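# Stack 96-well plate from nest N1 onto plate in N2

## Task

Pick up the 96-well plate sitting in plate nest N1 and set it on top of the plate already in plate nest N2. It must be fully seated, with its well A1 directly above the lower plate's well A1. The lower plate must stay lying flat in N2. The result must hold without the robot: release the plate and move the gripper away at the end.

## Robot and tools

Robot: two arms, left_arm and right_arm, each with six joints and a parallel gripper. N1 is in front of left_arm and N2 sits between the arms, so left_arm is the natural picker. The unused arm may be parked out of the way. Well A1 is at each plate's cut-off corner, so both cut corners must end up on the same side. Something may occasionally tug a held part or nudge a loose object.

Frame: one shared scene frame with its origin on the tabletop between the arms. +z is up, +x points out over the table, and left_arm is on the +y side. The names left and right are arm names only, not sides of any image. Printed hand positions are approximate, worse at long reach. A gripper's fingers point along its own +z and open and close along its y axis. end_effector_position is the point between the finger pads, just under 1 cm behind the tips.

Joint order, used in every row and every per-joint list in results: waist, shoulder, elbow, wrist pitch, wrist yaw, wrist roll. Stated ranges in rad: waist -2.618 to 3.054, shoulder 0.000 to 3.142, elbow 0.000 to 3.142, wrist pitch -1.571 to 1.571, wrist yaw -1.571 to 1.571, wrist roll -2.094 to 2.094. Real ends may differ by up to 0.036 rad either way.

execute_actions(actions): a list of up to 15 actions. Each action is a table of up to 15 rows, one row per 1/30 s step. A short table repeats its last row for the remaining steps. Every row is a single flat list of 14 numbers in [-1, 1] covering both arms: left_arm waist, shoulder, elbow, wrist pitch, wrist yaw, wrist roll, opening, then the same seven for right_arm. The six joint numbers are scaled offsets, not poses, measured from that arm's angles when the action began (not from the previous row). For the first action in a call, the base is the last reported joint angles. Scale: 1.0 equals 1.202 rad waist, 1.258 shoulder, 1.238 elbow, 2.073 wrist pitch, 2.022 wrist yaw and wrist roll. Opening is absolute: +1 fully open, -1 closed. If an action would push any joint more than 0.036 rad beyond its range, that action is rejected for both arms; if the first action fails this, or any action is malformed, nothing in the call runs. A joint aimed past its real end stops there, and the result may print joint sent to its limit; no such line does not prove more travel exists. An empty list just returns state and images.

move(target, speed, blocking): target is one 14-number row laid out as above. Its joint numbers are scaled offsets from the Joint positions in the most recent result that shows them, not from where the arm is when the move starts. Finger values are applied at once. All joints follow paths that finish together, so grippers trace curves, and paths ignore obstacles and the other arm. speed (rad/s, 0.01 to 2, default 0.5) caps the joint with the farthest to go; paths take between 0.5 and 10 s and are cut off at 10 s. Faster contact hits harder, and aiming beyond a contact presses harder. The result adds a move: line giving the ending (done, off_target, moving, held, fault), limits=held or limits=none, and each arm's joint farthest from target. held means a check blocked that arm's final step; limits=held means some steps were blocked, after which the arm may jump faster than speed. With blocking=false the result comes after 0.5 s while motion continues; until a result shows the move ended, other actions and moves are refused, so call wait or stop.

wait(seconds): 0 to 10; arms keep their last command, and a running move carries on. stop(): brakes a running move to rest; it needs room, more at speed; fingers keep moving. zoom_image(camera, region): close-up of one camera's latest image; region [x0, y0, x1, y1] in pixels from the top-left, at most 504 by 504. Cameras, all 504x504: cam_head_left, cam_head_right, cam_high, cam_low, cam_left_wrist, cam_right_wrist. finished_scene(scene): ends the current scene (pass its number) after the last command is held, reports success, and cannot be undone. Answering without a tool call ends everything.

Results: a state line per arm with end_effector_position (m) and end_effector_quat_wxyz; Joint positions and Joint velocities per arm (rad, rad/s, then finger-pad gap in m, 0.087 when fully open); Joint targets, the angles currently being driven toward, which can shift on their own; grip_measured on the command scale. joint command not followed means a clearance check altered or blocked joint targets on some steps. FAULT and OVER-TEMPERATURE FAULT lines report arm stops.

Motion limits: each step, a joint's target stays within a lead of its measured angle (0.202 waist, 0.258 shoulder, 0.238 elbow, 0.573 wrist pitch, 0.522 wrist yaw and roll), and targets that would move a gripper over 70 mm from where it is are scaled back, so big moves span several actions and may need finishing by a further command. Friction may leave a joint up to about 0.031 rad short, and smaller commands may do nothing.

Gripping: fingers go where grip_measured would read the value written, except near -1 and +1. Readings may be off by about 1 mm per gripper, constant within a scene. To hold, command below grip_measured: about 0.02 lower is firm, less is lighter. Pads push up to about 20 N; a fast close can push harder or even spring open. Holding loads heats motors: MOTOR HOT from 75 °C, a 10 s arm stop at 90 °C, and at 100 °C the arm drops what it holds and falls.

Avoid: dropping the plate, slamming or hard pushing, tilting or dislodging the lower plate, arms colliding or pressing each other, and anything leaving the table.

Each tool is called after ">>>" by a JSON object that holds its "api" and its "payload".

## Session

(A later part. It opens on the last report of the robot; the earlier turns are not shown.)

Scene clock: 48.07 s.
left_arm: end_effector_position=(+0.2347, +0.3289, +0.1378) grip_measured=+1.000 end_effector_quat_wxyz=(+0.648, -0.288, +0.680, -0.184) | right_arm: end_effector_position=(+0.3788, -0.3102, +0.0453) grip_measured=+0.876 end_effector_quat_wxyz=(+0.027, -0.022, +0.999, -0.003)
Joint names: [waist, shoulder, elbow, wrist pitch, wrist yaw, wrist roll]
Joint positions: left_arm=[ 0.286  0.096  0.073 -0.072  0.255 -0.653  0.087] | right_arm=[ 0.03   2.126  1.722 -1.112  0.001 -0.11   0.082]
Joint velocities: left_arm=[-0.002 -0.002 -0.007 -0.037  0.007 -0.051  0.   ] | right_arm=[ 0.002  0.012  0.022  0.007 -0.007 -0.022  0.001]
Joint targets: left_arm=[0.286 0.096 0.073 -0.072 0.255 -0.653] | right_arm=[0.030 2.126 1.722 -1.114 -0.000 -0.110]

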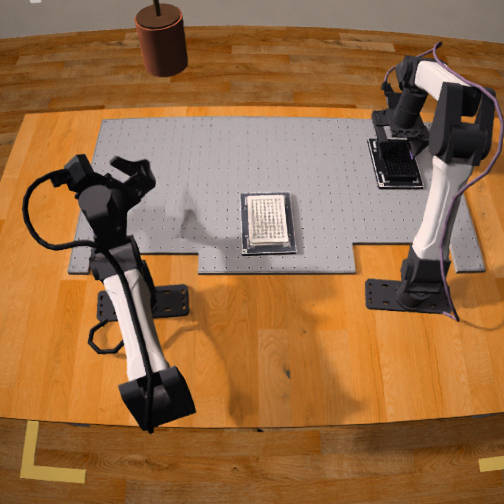

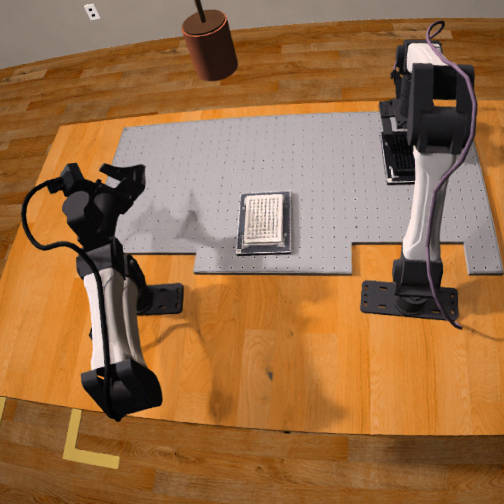

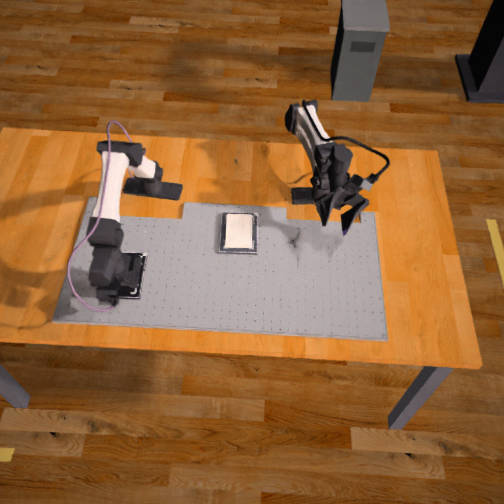

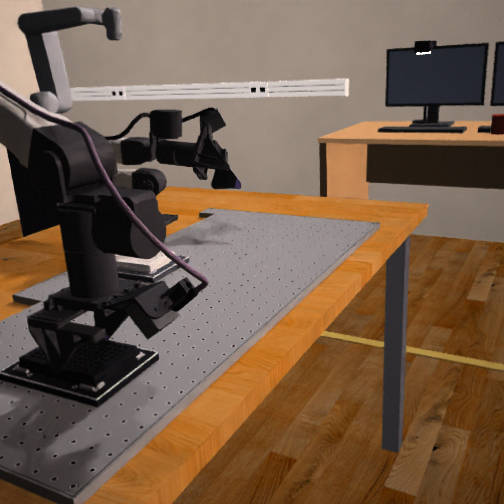

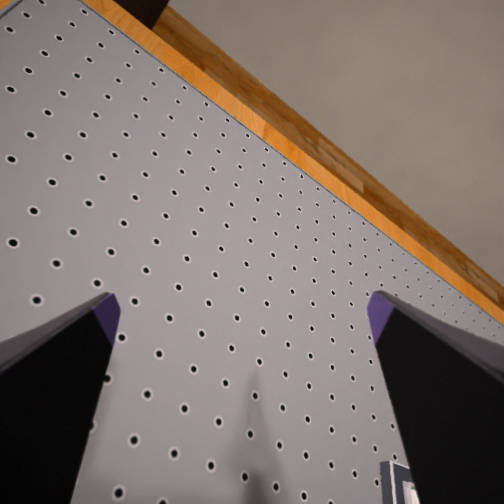

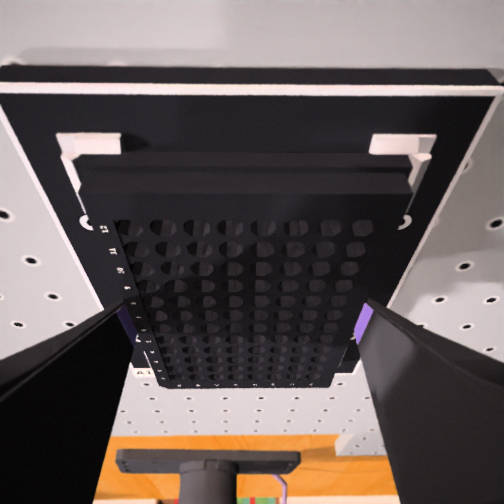

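>>> {"api": "execute_actions", "payload": {"actions": [[[0,0,0,0,0,0,1,0,-0.008,0.008,-0.005,0,0,0.84],[0,0,0,0,0,0,1,0,-0.014,0.014,-0.009,0,0,0.84],[0,0,0,0,0,0,1,0,-0.018,0.018,-0.013,0,0,0.84],[0,0,0,0,0,0,1,0,-0.020,0.022,-0.017,0,0,0.84],[0,0,0,0,0,0,1,0,-0.022,0.026,-0.021,0,0,0.84],[0,0,0,0,0,0,1,0,-0.024,0.030,-0.025,0,0,0.84],[0,0,0,0,0,0,1,0,-0.026,0.034,-0.029,0,0,0.84],[0,0,0,0,0,0,1,0,-0.026,0.038,-0.032,0,0,0.84],[0,0,0,0,0,0,1,0,-0.026,0.043,-0.035,0,0,0.84],[0,0,0,0,0,0,1,0,-0.026,0.048,-0.038,0,0,0.84],[0,0,0,0,0,0,1,0,-0.026,0.053,-0.041,0,0,0.84],[0,0,0,0,0,0,1,0,-0.026,0.058,-0.043,0,0,0.84],[0,0,0,0,0,0,1,0,-0.026,0.062,-0.045,0,0,0.84],[0,0,0,0,0,0,1,0,-0.026,0.065,-0.045,0,0,0.84],[0,0,0,0,0,0,1,0,-0.026,0.067,-0.045,0,0,0.84]]]}}

>>> {"api": "wait", "payload": {"seconds": 0.4}}

>>> {"api": "zoom_image", "payload": {"camera": "cam_right_wrist", "region": [0, 60, 252, 220]}}

>>> {"api": "zoom_image", "payload": {"camera": "cam_right_wrist", "region": [252, 60, 504, 220]}}

Scene clock: 55.73 s.
left_arm: end_effector_position=(+0.2347, +0.3289, +0.1378) grip_measured=+1.000 end_effector_quat_wxyz=(+0.648, -0.288, +0.680, -0.184) | right_arm: end_effector_position=(+0.3818, -0.3105, +0.0648) grip_measured=+0.876 end_effector_quat_wxyz=(+0.034, -0.022, +0.999, -0.004)
Joint names: [waist, shoulder, elbow, wrist pitch, wrist yaw, wrist roll]
Joint positions: left_arm=[ 0.286  0.096  0.073 -0.072  0.255 -0.653  0.087] | right_arm=[ 0.03   2.112  1.78  -1.169  0.002 -0.11   0.082]
Joint velocities: left_arm=[-0.002  0.007  0.007  0.037 -0.007  0.022  0.   ] | right_arm=[-0.002 -0.032  0.125 -0.183  0.066  0.007  0.   ]
Joint targets: left_arm=[0.286 0.096 0.073 -0.072 0.255 -0.653] | right_arm=[0.030 2.093 1.804 -1.206 0.001 -0.110]

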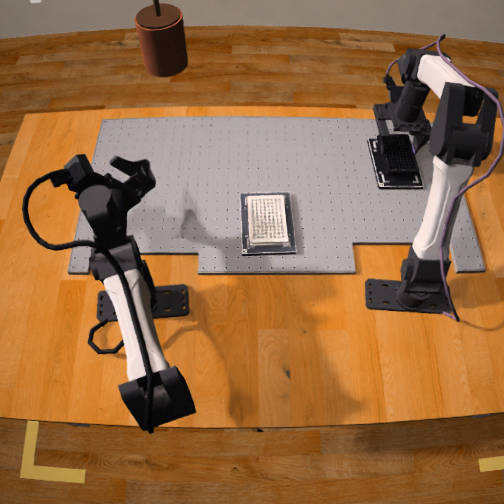

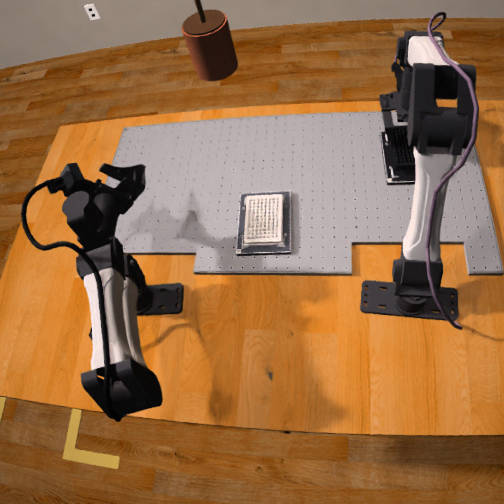

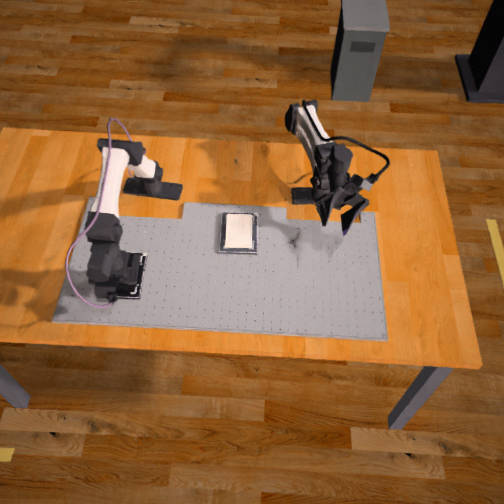

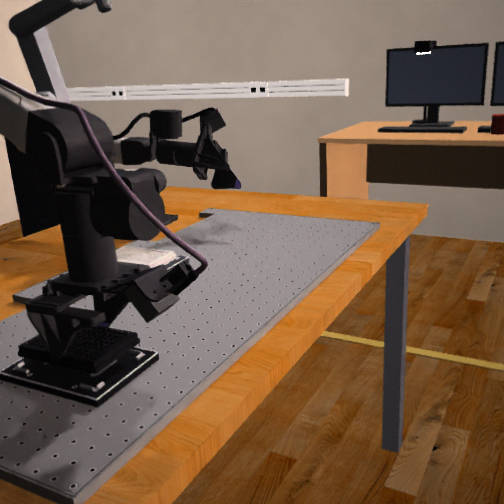

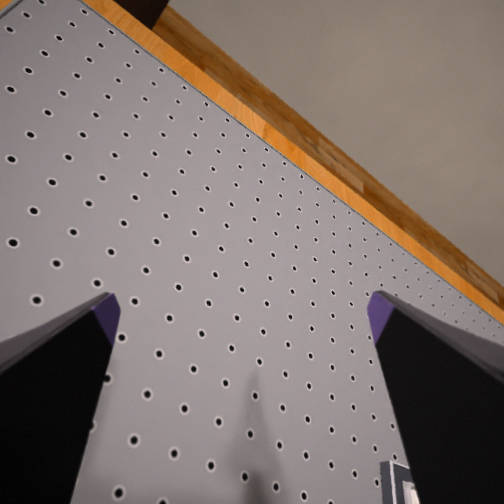

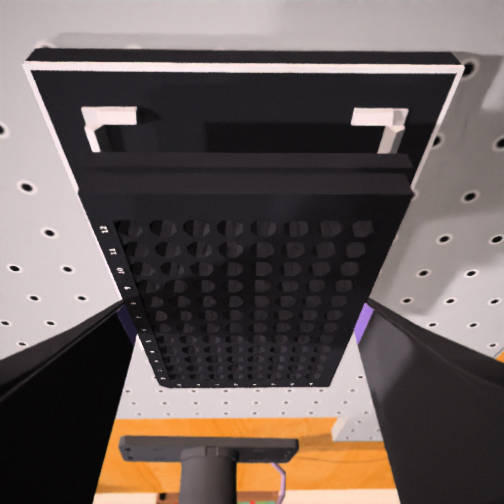

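Scene clock: 56.13 s.
left_arm: end_effector_position=(+0.2347, +0.3289, +0.1378) grip_measured=+1.000 end_effector_quat_wxyz=(+0.648, -0.288, +0.680, -0.184) | right_arm: end_effector_position=(+0.3803, -0.3104, +0.0674) grip_measured=+0.876 end_effector_quat_wxyz=(+0.032, -0.022, +0.999, -0.004)
Joint names: [waist, shoulder, elbow, wrist pitch, wrist yaw, wrist roll]
Joint positions: left_arm=[ 0.286  0.096  0.073 -0.072  0.255 -0.653  0.087] | right_arm=[ 0.03   2.11   1.786 -1.183  0.002 -0.11   0.082]
Joint velocities: left_arm=[-0.017 -0.007  0.002 -0.037  0.007 -0.125  0.   ] | right_arm=[ 0.002  0.007 -0.002  0.022 -0.125 -0.066 -0.   ]
Joint targets: left_arm=[0.286 0.096 0.073 -0.072 0.255 -0.653] | right_arm=[0.030 2.093 1.804 -1.206 0.001 -0.110]
wait: 0.40 s; no rest

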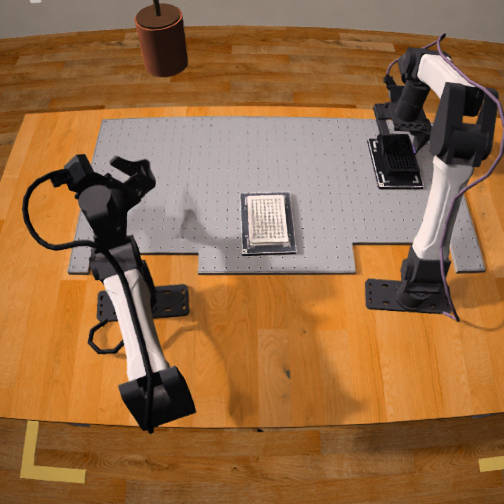

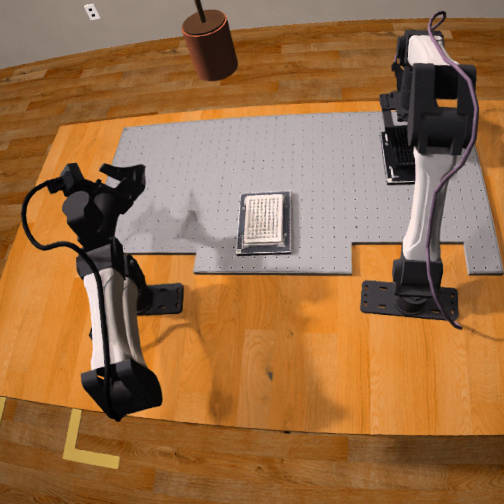

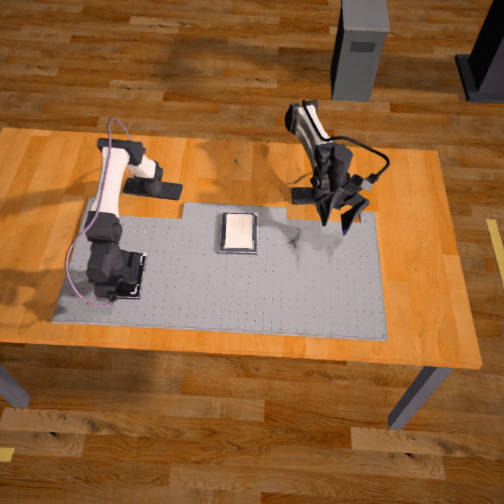

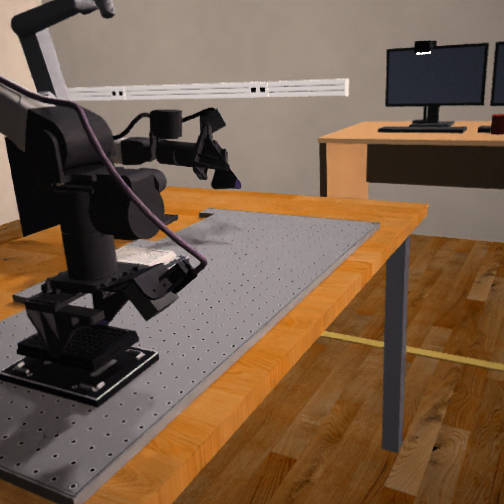

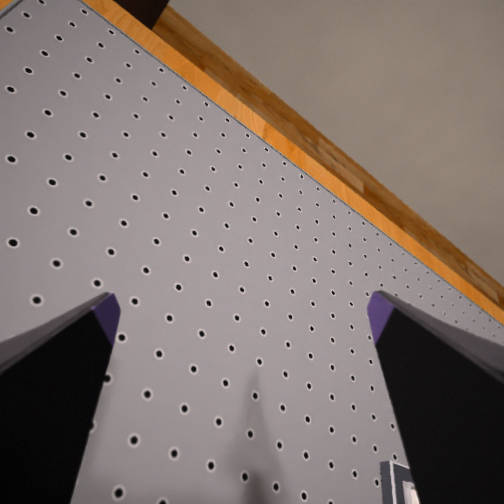

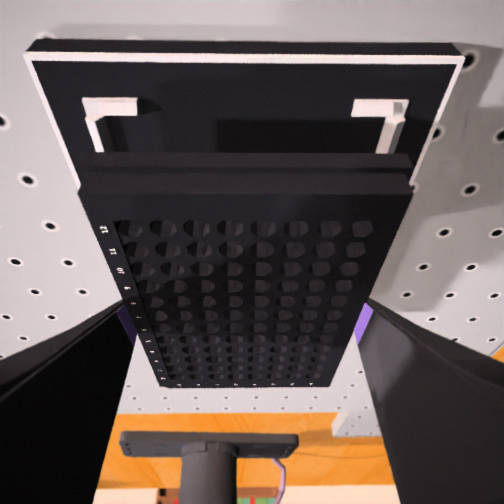

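Region (0, 60, 252, 220) of cam_right_wrist's 504x504 image, scaled by 2.000, with more detail than that image has; it fills the top 320 rows of this view, and the rest is white.

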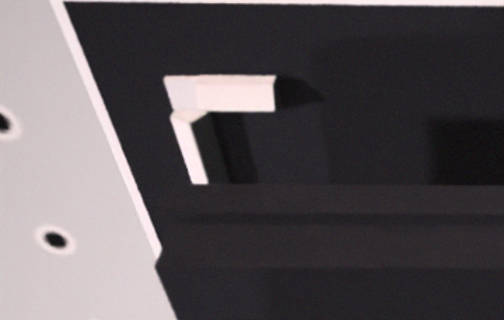

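Region (252, 60, 504, 220) of cam_right_wrist's 504x504 image, scaled by 2.000, with more detail than that image has; it fills the top 320 rows of this view, and the rest is white.

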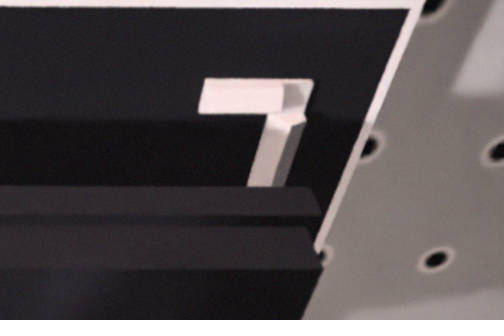

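>>> {"api": "move", "payload": {"target": [0,0,0,0,0,0,1, 0.798,-0.073,-0.0864,0.012,0,0.462,0.84], "speed": 0.6}}

>>> {"api": "zoom_image", "payload": {"camera": "cam_right_wrist", "region": [0, 40, 252, 200]}}

>>> {"api": "zoom_image", "payload": {"camera": "cam_right_wrist", "region": [252, 40, 504, 200]}}

>>> {"api": "zoom_image", "payload": {"camera": "cam_low", "region": [70, 200, 210, 295]}}

Scene clock: 63.93 s.
left_arm: end_effector_position=(+0.2347, +0.3289, +0.1378) grip_measured=+1.000 end_effector_quat_wxyz=(+0.648, -0.288, +0.680, -0.184) | right_arm: end_effector_position=(+0.2116, +0.0314, +0.0734) grip_measured=+0.876 end_effector_quat_wxyz=(+0.019, -0.040, +0.999, +0.021)
Joint names: [waist, shoulder, elbow, wrist pitch, wrist yaw, wrist roll]
Joint positions: left_arm=[ 0.286  0.096  0.073 -0.072  0.255 -0.653  0.087] | right_arm=[ 0.991  2.039  1.7   -1.175  0.002  0.814  0.082]
Joint velocities: left_arm=[ 0.012  0.017 -0.007  0.037 -0.081  0.022  0.   ] | right_arm=[-0.007 -0.002 -0.002 -0.051  0.007 -0.022 -0.   ]
Joint targets: left_arm=[0.286 0.096 0.073 -0.072 0.255 -0.653] | right_arm=[0.989 2.018 1.680 -1.158 0.002 0.824]
move: off_target (right_arm); limits=none; left_arm: farthest joint: the waist, 0.000 radians from its target (0.000 radians at the start); right_arm: farthest joint: the shoulder, 0.021 radians from its target (0.092 radians at the start)

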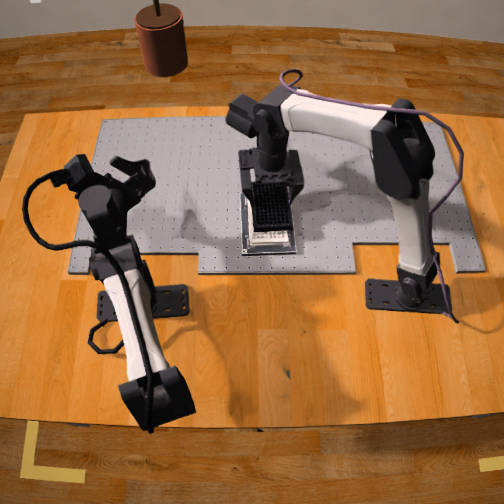

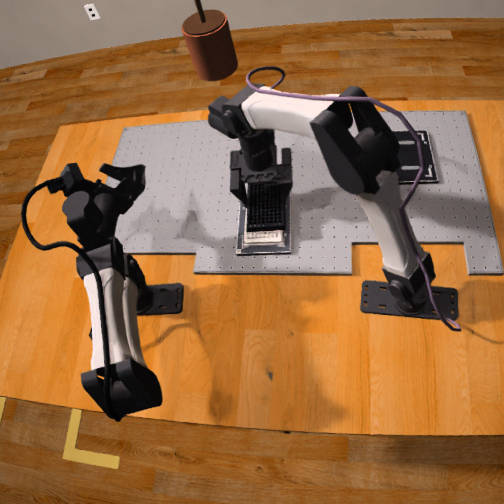

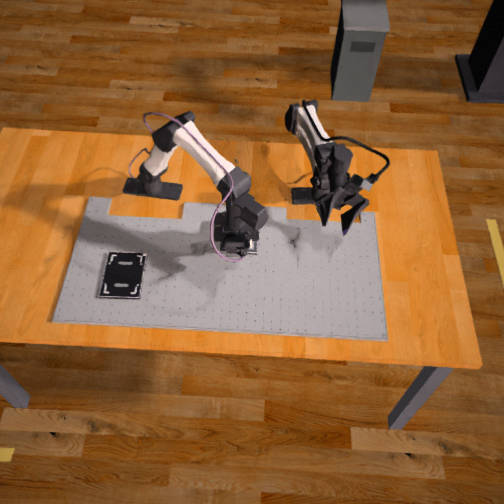

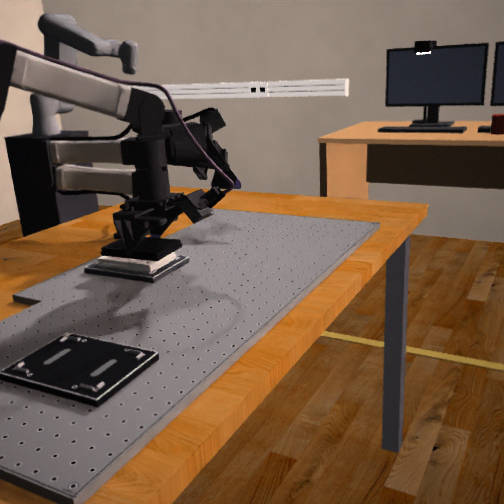

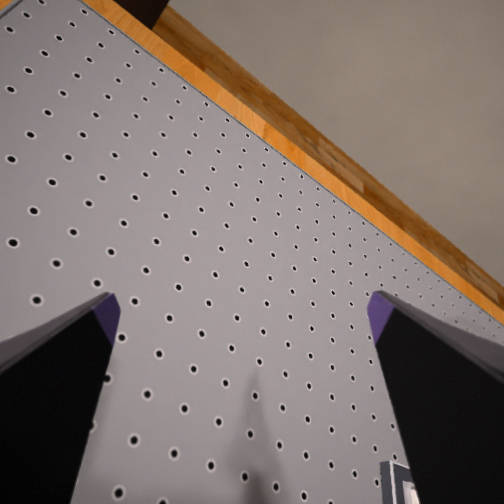

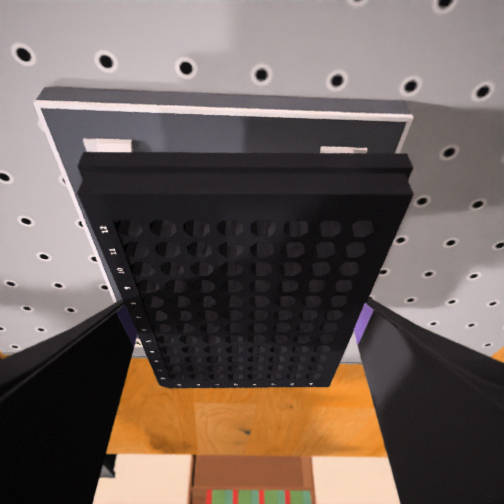

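Region (0, 40, 252, 200) of cam_right_wrist's 504x504 image, scaled by 2.000, with more detail than that image has; it fills the top 320 rows of this view, and the rest is white.

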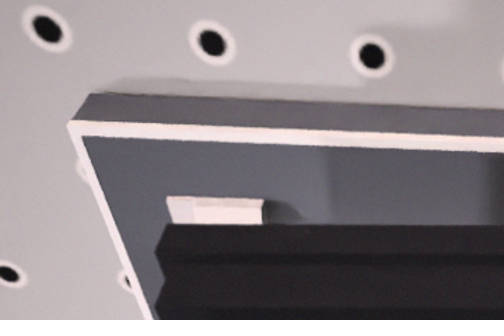

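Region (252, 40, 504, 200) of cam_right_wrist's 504x504 image, scaled by 2.000, with more detail than that image has; it fills the top 320 rows of this view, and the rest is white.

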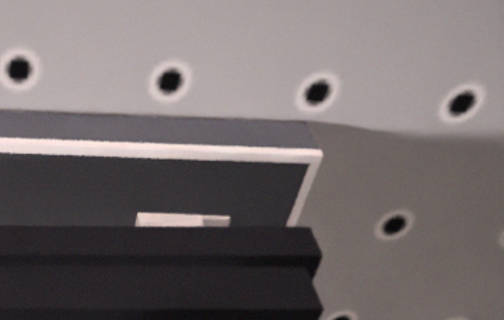

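Region (70, 200, 210, 295) of cam_low's 504x504 image, scaled by 3.600, with more detail than that image has; it fills the top 342 rows of this view, and the rest is white.

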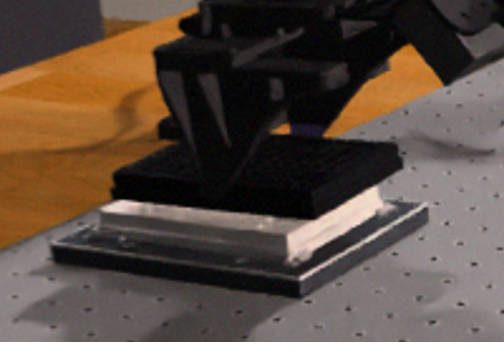

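>>> {"api": "move", "payload": {"target": [0,0,0,0,0,0,1, 0.052,-0.0405,-0.075,0.0285,0,0.0485,0.84], "speed": 0.13}}

>>> {"api": "zoom_image", "payload": {"camera": "cam_right_wrist", "region": [0, 40, 252, 200]}}

>>> {"api": "zoom_image", "payload": {"camera": "cam_right_wrist", "region": [252, 40, 504, 200]}}

>>> {"api": "zoom_image", "payload": {"camera": "cam_low", "region": [70, 200, 210, 295]}}

Scene clock: 73.30 s.
left_arm: end_effector_position=(+0.2347, +0.3289, +0.1378) grip_measured=+1.000 end_effector_quat_wxyz=(+0.648, -0.288, +0.680, -0.184) | right_arm: end_effector_position=(+0.1896, +0.0384, +0.0668) grip_measured=+0.876 end_effector_quat_wxyz=(+0.018, -0.023, +0.999, +0.021)
Joint names: [waist, shoulder, elbow, wrist pitch, wrist yaw, wrist roll]
Joint positions: left_arm=[ 0.286  0.096  0.073 -0.072  0.255 -0.653  0.087] | right_arm=[ 1.043  2.008  1.627 -1.135  0.002  0.902  0.082]
Joint velocities: left_arm=[-0.007 -0.012 -0.007  0.051 -0.022  0.022  0.   ] | right_arm=[ 0.007 -0.012  0.007 -0.051  0.095 -0.007 -0.   ]
Joint targets: left_arm=[0.286 0.096 0.073 -0.072 0.255 -0.653] | right_arm=[1.054 1.988 1.607 -1.117 0.002 0.912]
move: done; limits=none; left_arm: farthest joint: the waist, 0.000 radians from its target (0.000 radians at the start); right_arm: farthest joint: the shoulder, 0.020 radians from its target (0.051 radians at the start)

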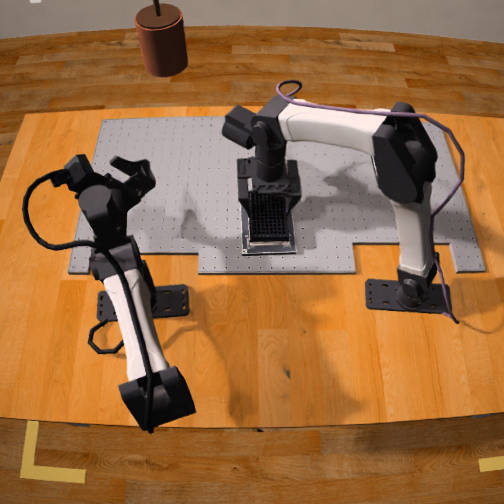

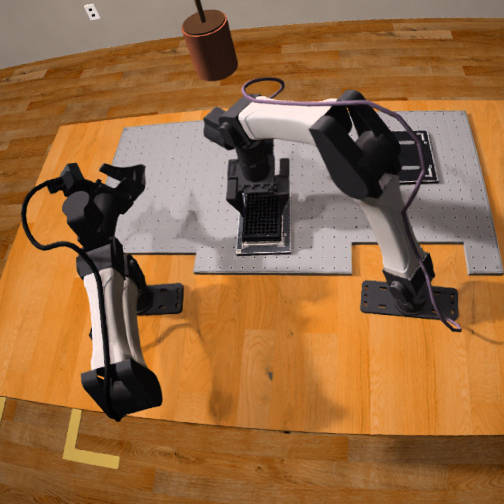

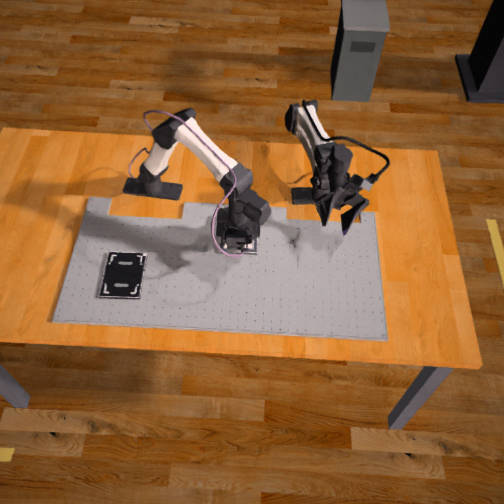

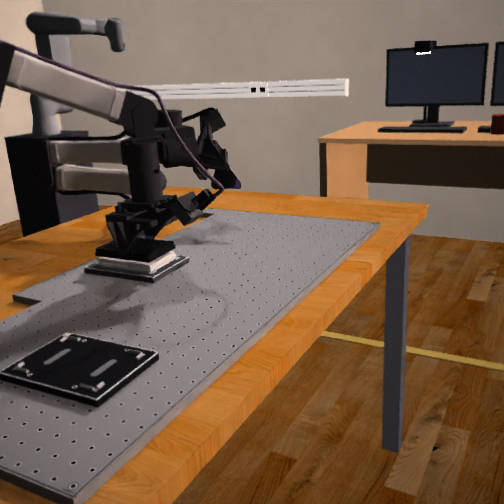

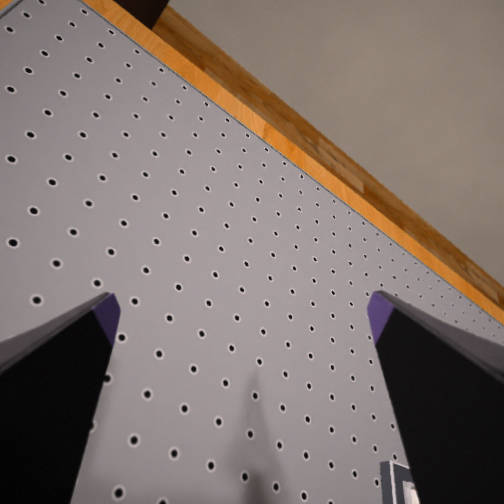

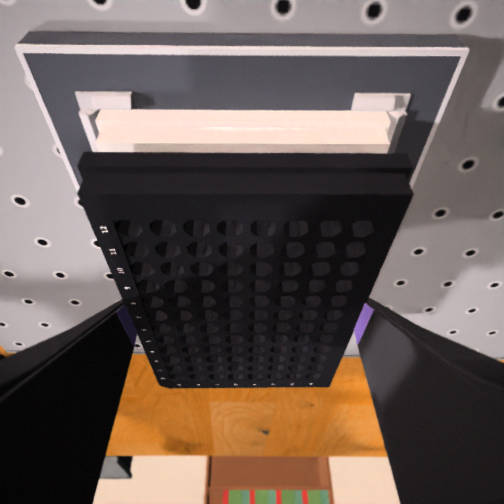

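Region (0, 40, 252, 200) of cam_right_wrist's 504x504 image, scaled by 2.000, with more detail than that image has; it fills the top 320 rows of this view, and the rest is white.

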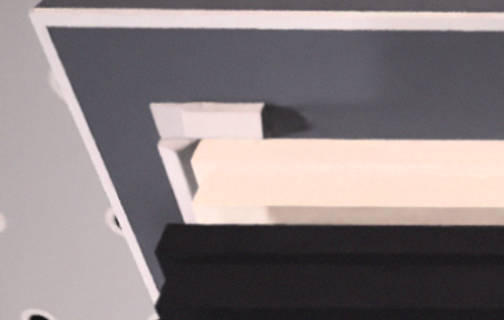

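Region (252, 40, 504, 200) of cam_right_wrist's 504x504 image, scaled by 2.000, with more detail than that image has; it fills the top 320 rows of this view, and the rest is white.

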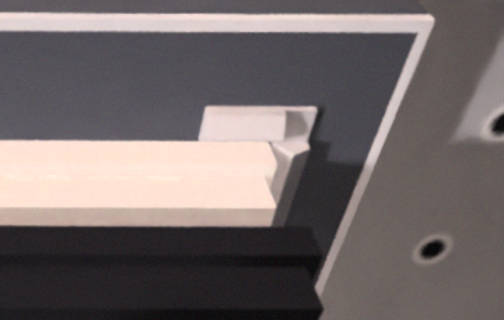

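Region (70, 200, 210, 295) of cam_low's 504x504 image, scaled by 3.600, with more detail than that image has; it fills the top 342 rows of this view, and the rest is white.

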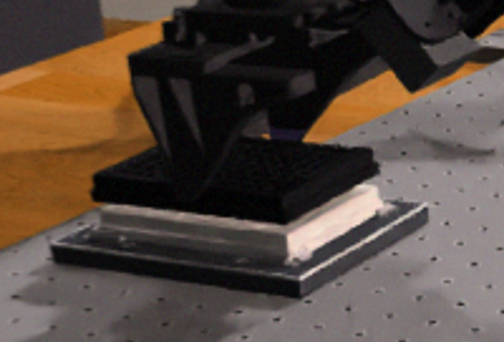

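>>> {"api": "execute_actions", "payload": {"actions": [[[0,0,0,0,0,0,1,0.016,0,-0.012,0.009,0,0,0.84],[0,0,0,0,0,0,1,0.009,0,-0.016,0.012,0,0,0.84],[0,0,0,0,0,0,1,0.009,0,-0.019,0.015,0,0,0.84],[0,0,0,0,0,0,1,0.009,0,-0.022,0.018,0,0,0.84],[0,0,0,0,0,0,1,0.009,0,-0.025,0.020,0,0,0.84],[0,0,0,0,0,0,1,0.009,0,-0.028,0.0225,0,0,0.84],[0,0,0,0,0,0,1,0.009,0,-0.031,0.0225,0,0,0.84],[0,0,0,0,0,0,1,0.009,0,-0.034,0.0225,0,0,0.84]]]}}

>>> {"api": "wait", "payload": {"seconds": 0.3}}

>>> {"api": "zoom_image", "payload": {"camera": "cam_right_wrist", "region": [0, 40, 252, 200]}}

>>> {"api": "zoom_image", "payload": {"camera": "cam_right_wrist", "region": [252, 40, 504, 200]}}

>>> {"api": "zoom_image", "payload": {"camera": "cam_low", "region": [80, 225, 195, 290]}}

>>> {"api": "zoom_image", "payload": {"camera": "cam_head_left", "region": [230, 200, 310, 260]}}

Scene clock: 82.63 s.
left_arm: end_effector_position=(+0.2347, +0.3289, +0.1378) grip_measured=+1.000 end_effector_quat_wxyz=(+0.648, -0.288, +0.680, -0.184) | right_arm: end_effector_position=(+0.1891, +0.0385, +0.0610) grip_measured=+0.876 end_effector_quat_wxyz=(+0.019, -0.023, +0.999, +0.023)
Joint names: [waist, shoulder, elbow, wrist pitch, wrist yaw, wrist roll]
Joint positions: left_arm=[ 0.286  0.096  0.073 -0.072  0.255 -0.653  0.087] | right_arm=[ 1.044  2.008  1.604 -1.109  0.002  0.902  0.082]
Joint velocities: left_arm=[-0.007 -0.002 -0.002 -0.066  0.007  0.007  0.   ] | right_arm=[ 0.012  0.007 -0.012  0.081 -0.022 -0.022  0.001]
Joint targets: left_arm=[0.286 0.096 0.073 -0.072 0.255 -0.653] | right_arm=[1.054 2.008 1.586 -1.088 0.002 0.902]

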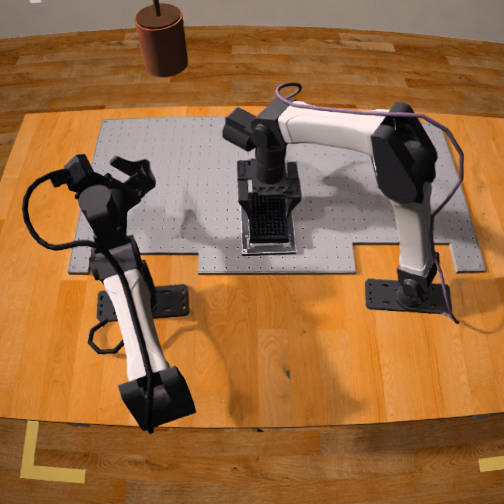

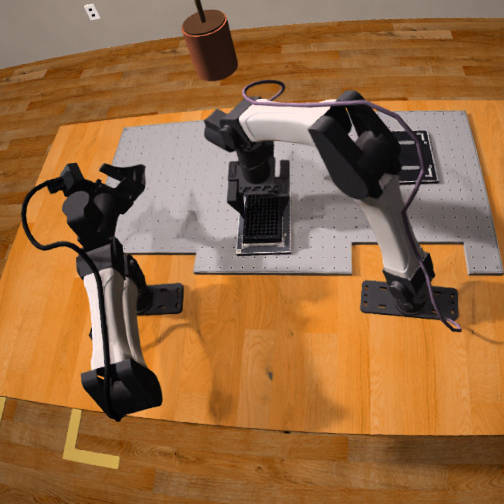

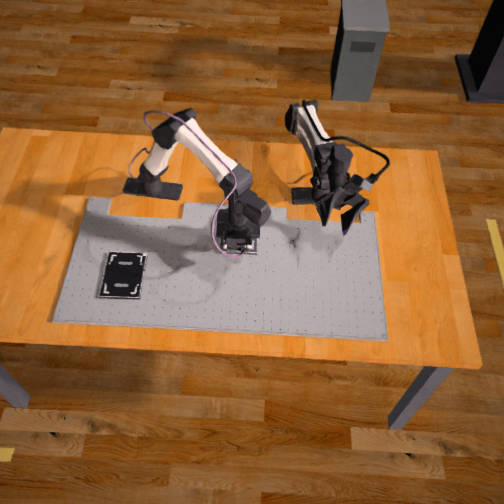

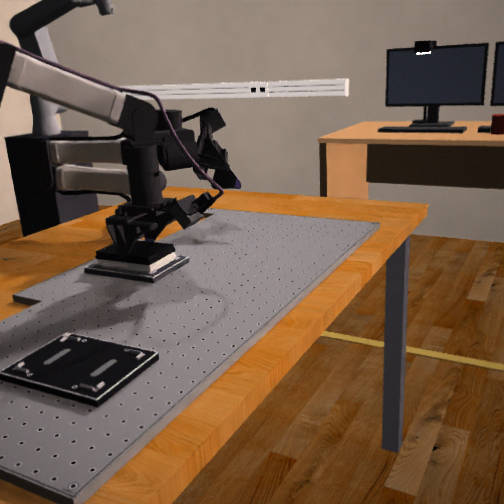

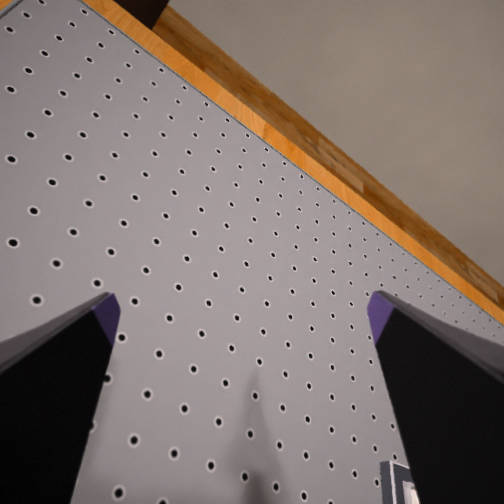

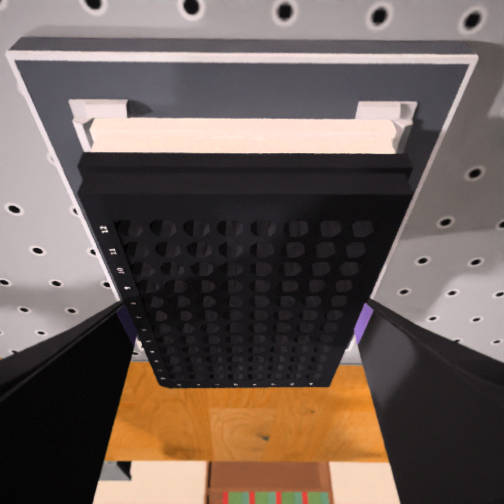

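Scene clock: 82.93 s.
left_arm: end_effector_position=(+0.2347, +0.3289, +0.1378) grip_measured=+1.000 end_effector_quat_wxyz=(+0.648, -0.288, +0.680, -0.184) | right_arm: end_effector_position=(+0.1895, +0.0391, +0.0610) grip_measured=+0.876 end_effector_quat_wxyz=(+0.019, -0.023, +0.999, +0.024)
Joint names: [waist, shoulder, elbow, wrist pitch, wrist yaw, wrist roll]
Joint positions: left_arm=[ 0.286  0.096  0.073 -0.072  0.255 -0.653  0.087] | right_arm=[ 1.044  2.008  1.604 -1.106  0.002  0.902  0.082]
Joint velocities: left_arm=[ 0.012  0.002 -0.017  0.051  0.051 -0.037  0.   ] | right_arm=[-0.022  0.002 -0.007 -0.022 -0.007  0.007  0.   ]
Joint targets: left_arm=[0.286 0.096 0.073 -0.072 0.255 -0.653] | right_arm=[1.054 2.008 1.586 -1.088 0.002 0.902]
wait: 0.30 s; at rest by 0.20 s

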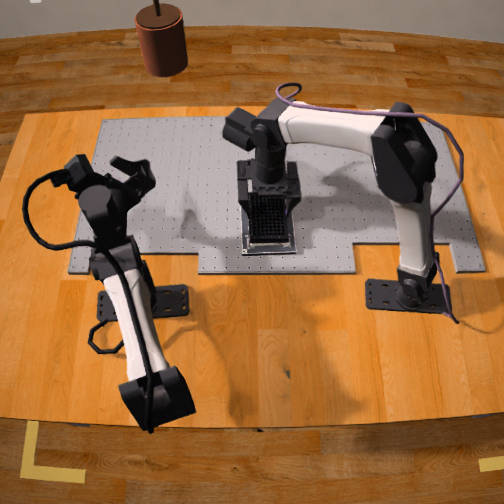

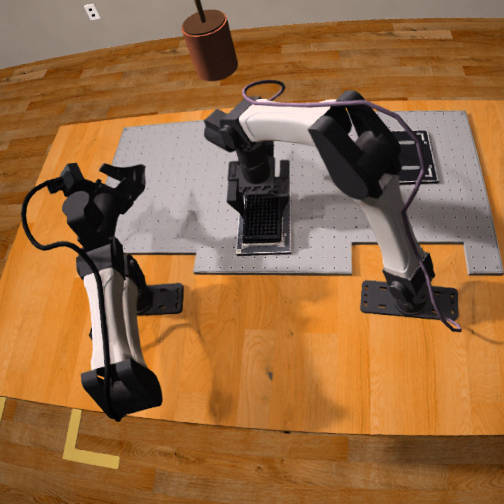

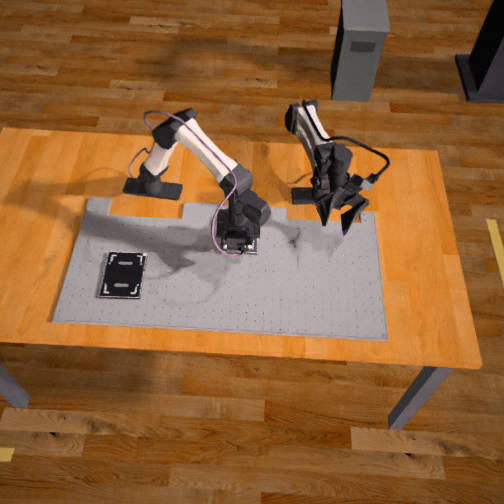

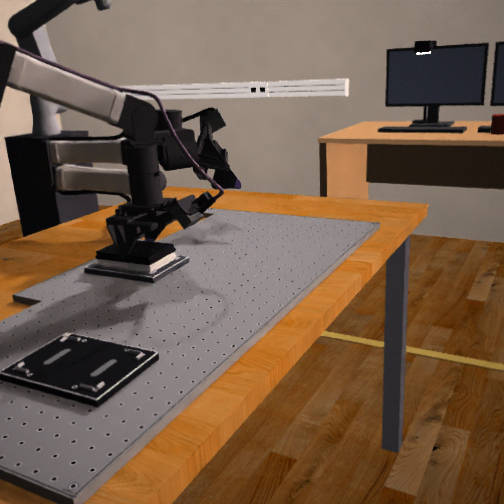

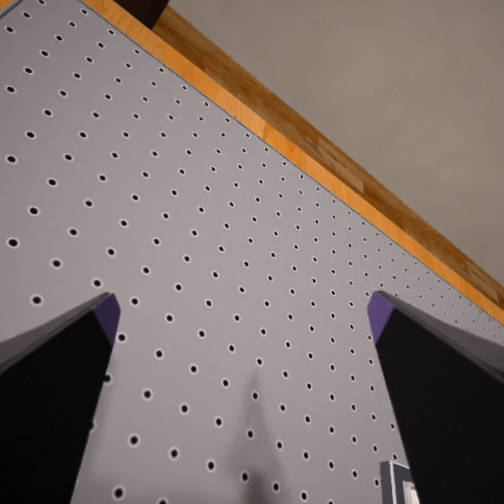

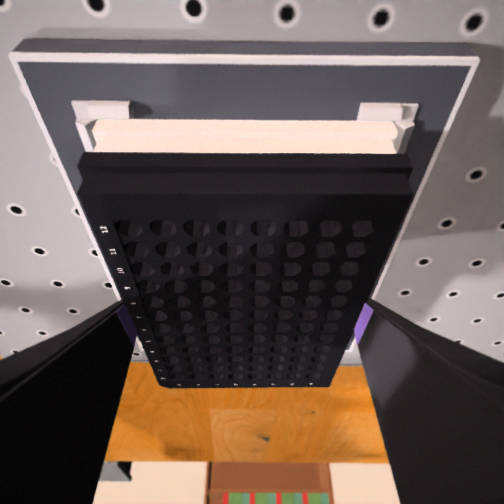

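Region (0, 40, 252, 200) of cam_right_wrist's 504x504 image, scaled by 2.000, with more detail than that image has; it fills the top 320 rows of this view, and the rest is white.

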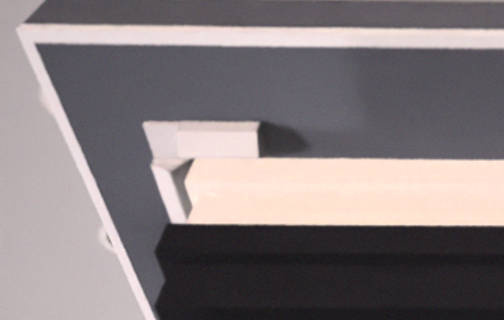

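Region (252, 40, 504, 200) of cam_right_wrist's 504x504 image, scaled by 2.000, with more detail than that image has; it fills the top 320 rows of this view, and the rest is white.

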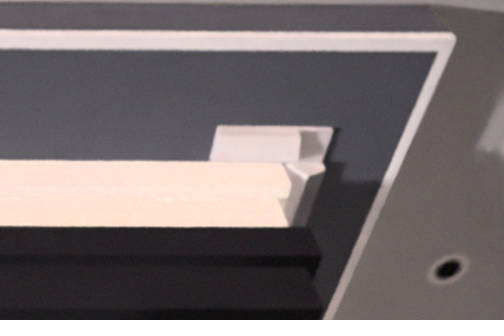

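Region (80, 225, 195, 290) of cam_low's 504x504 image, scaled by 4.383, with more detail than that image has; it fills the top 285 rows of this view, and the rest is white.

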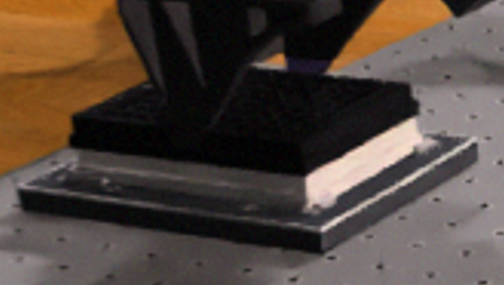

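Region (230, 200, 310, 260) of cam_head_left's 504x504 image, scaled by 6.300, with more detail than that image has; it fills the top 378 rows of this view, and the rest is white.

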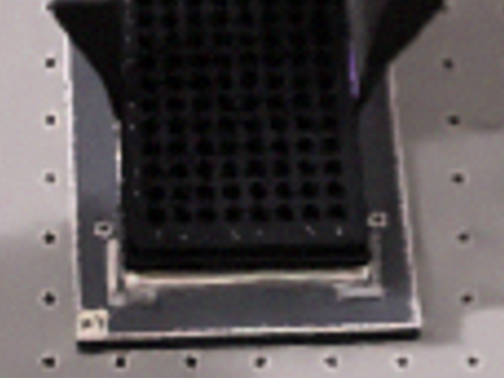

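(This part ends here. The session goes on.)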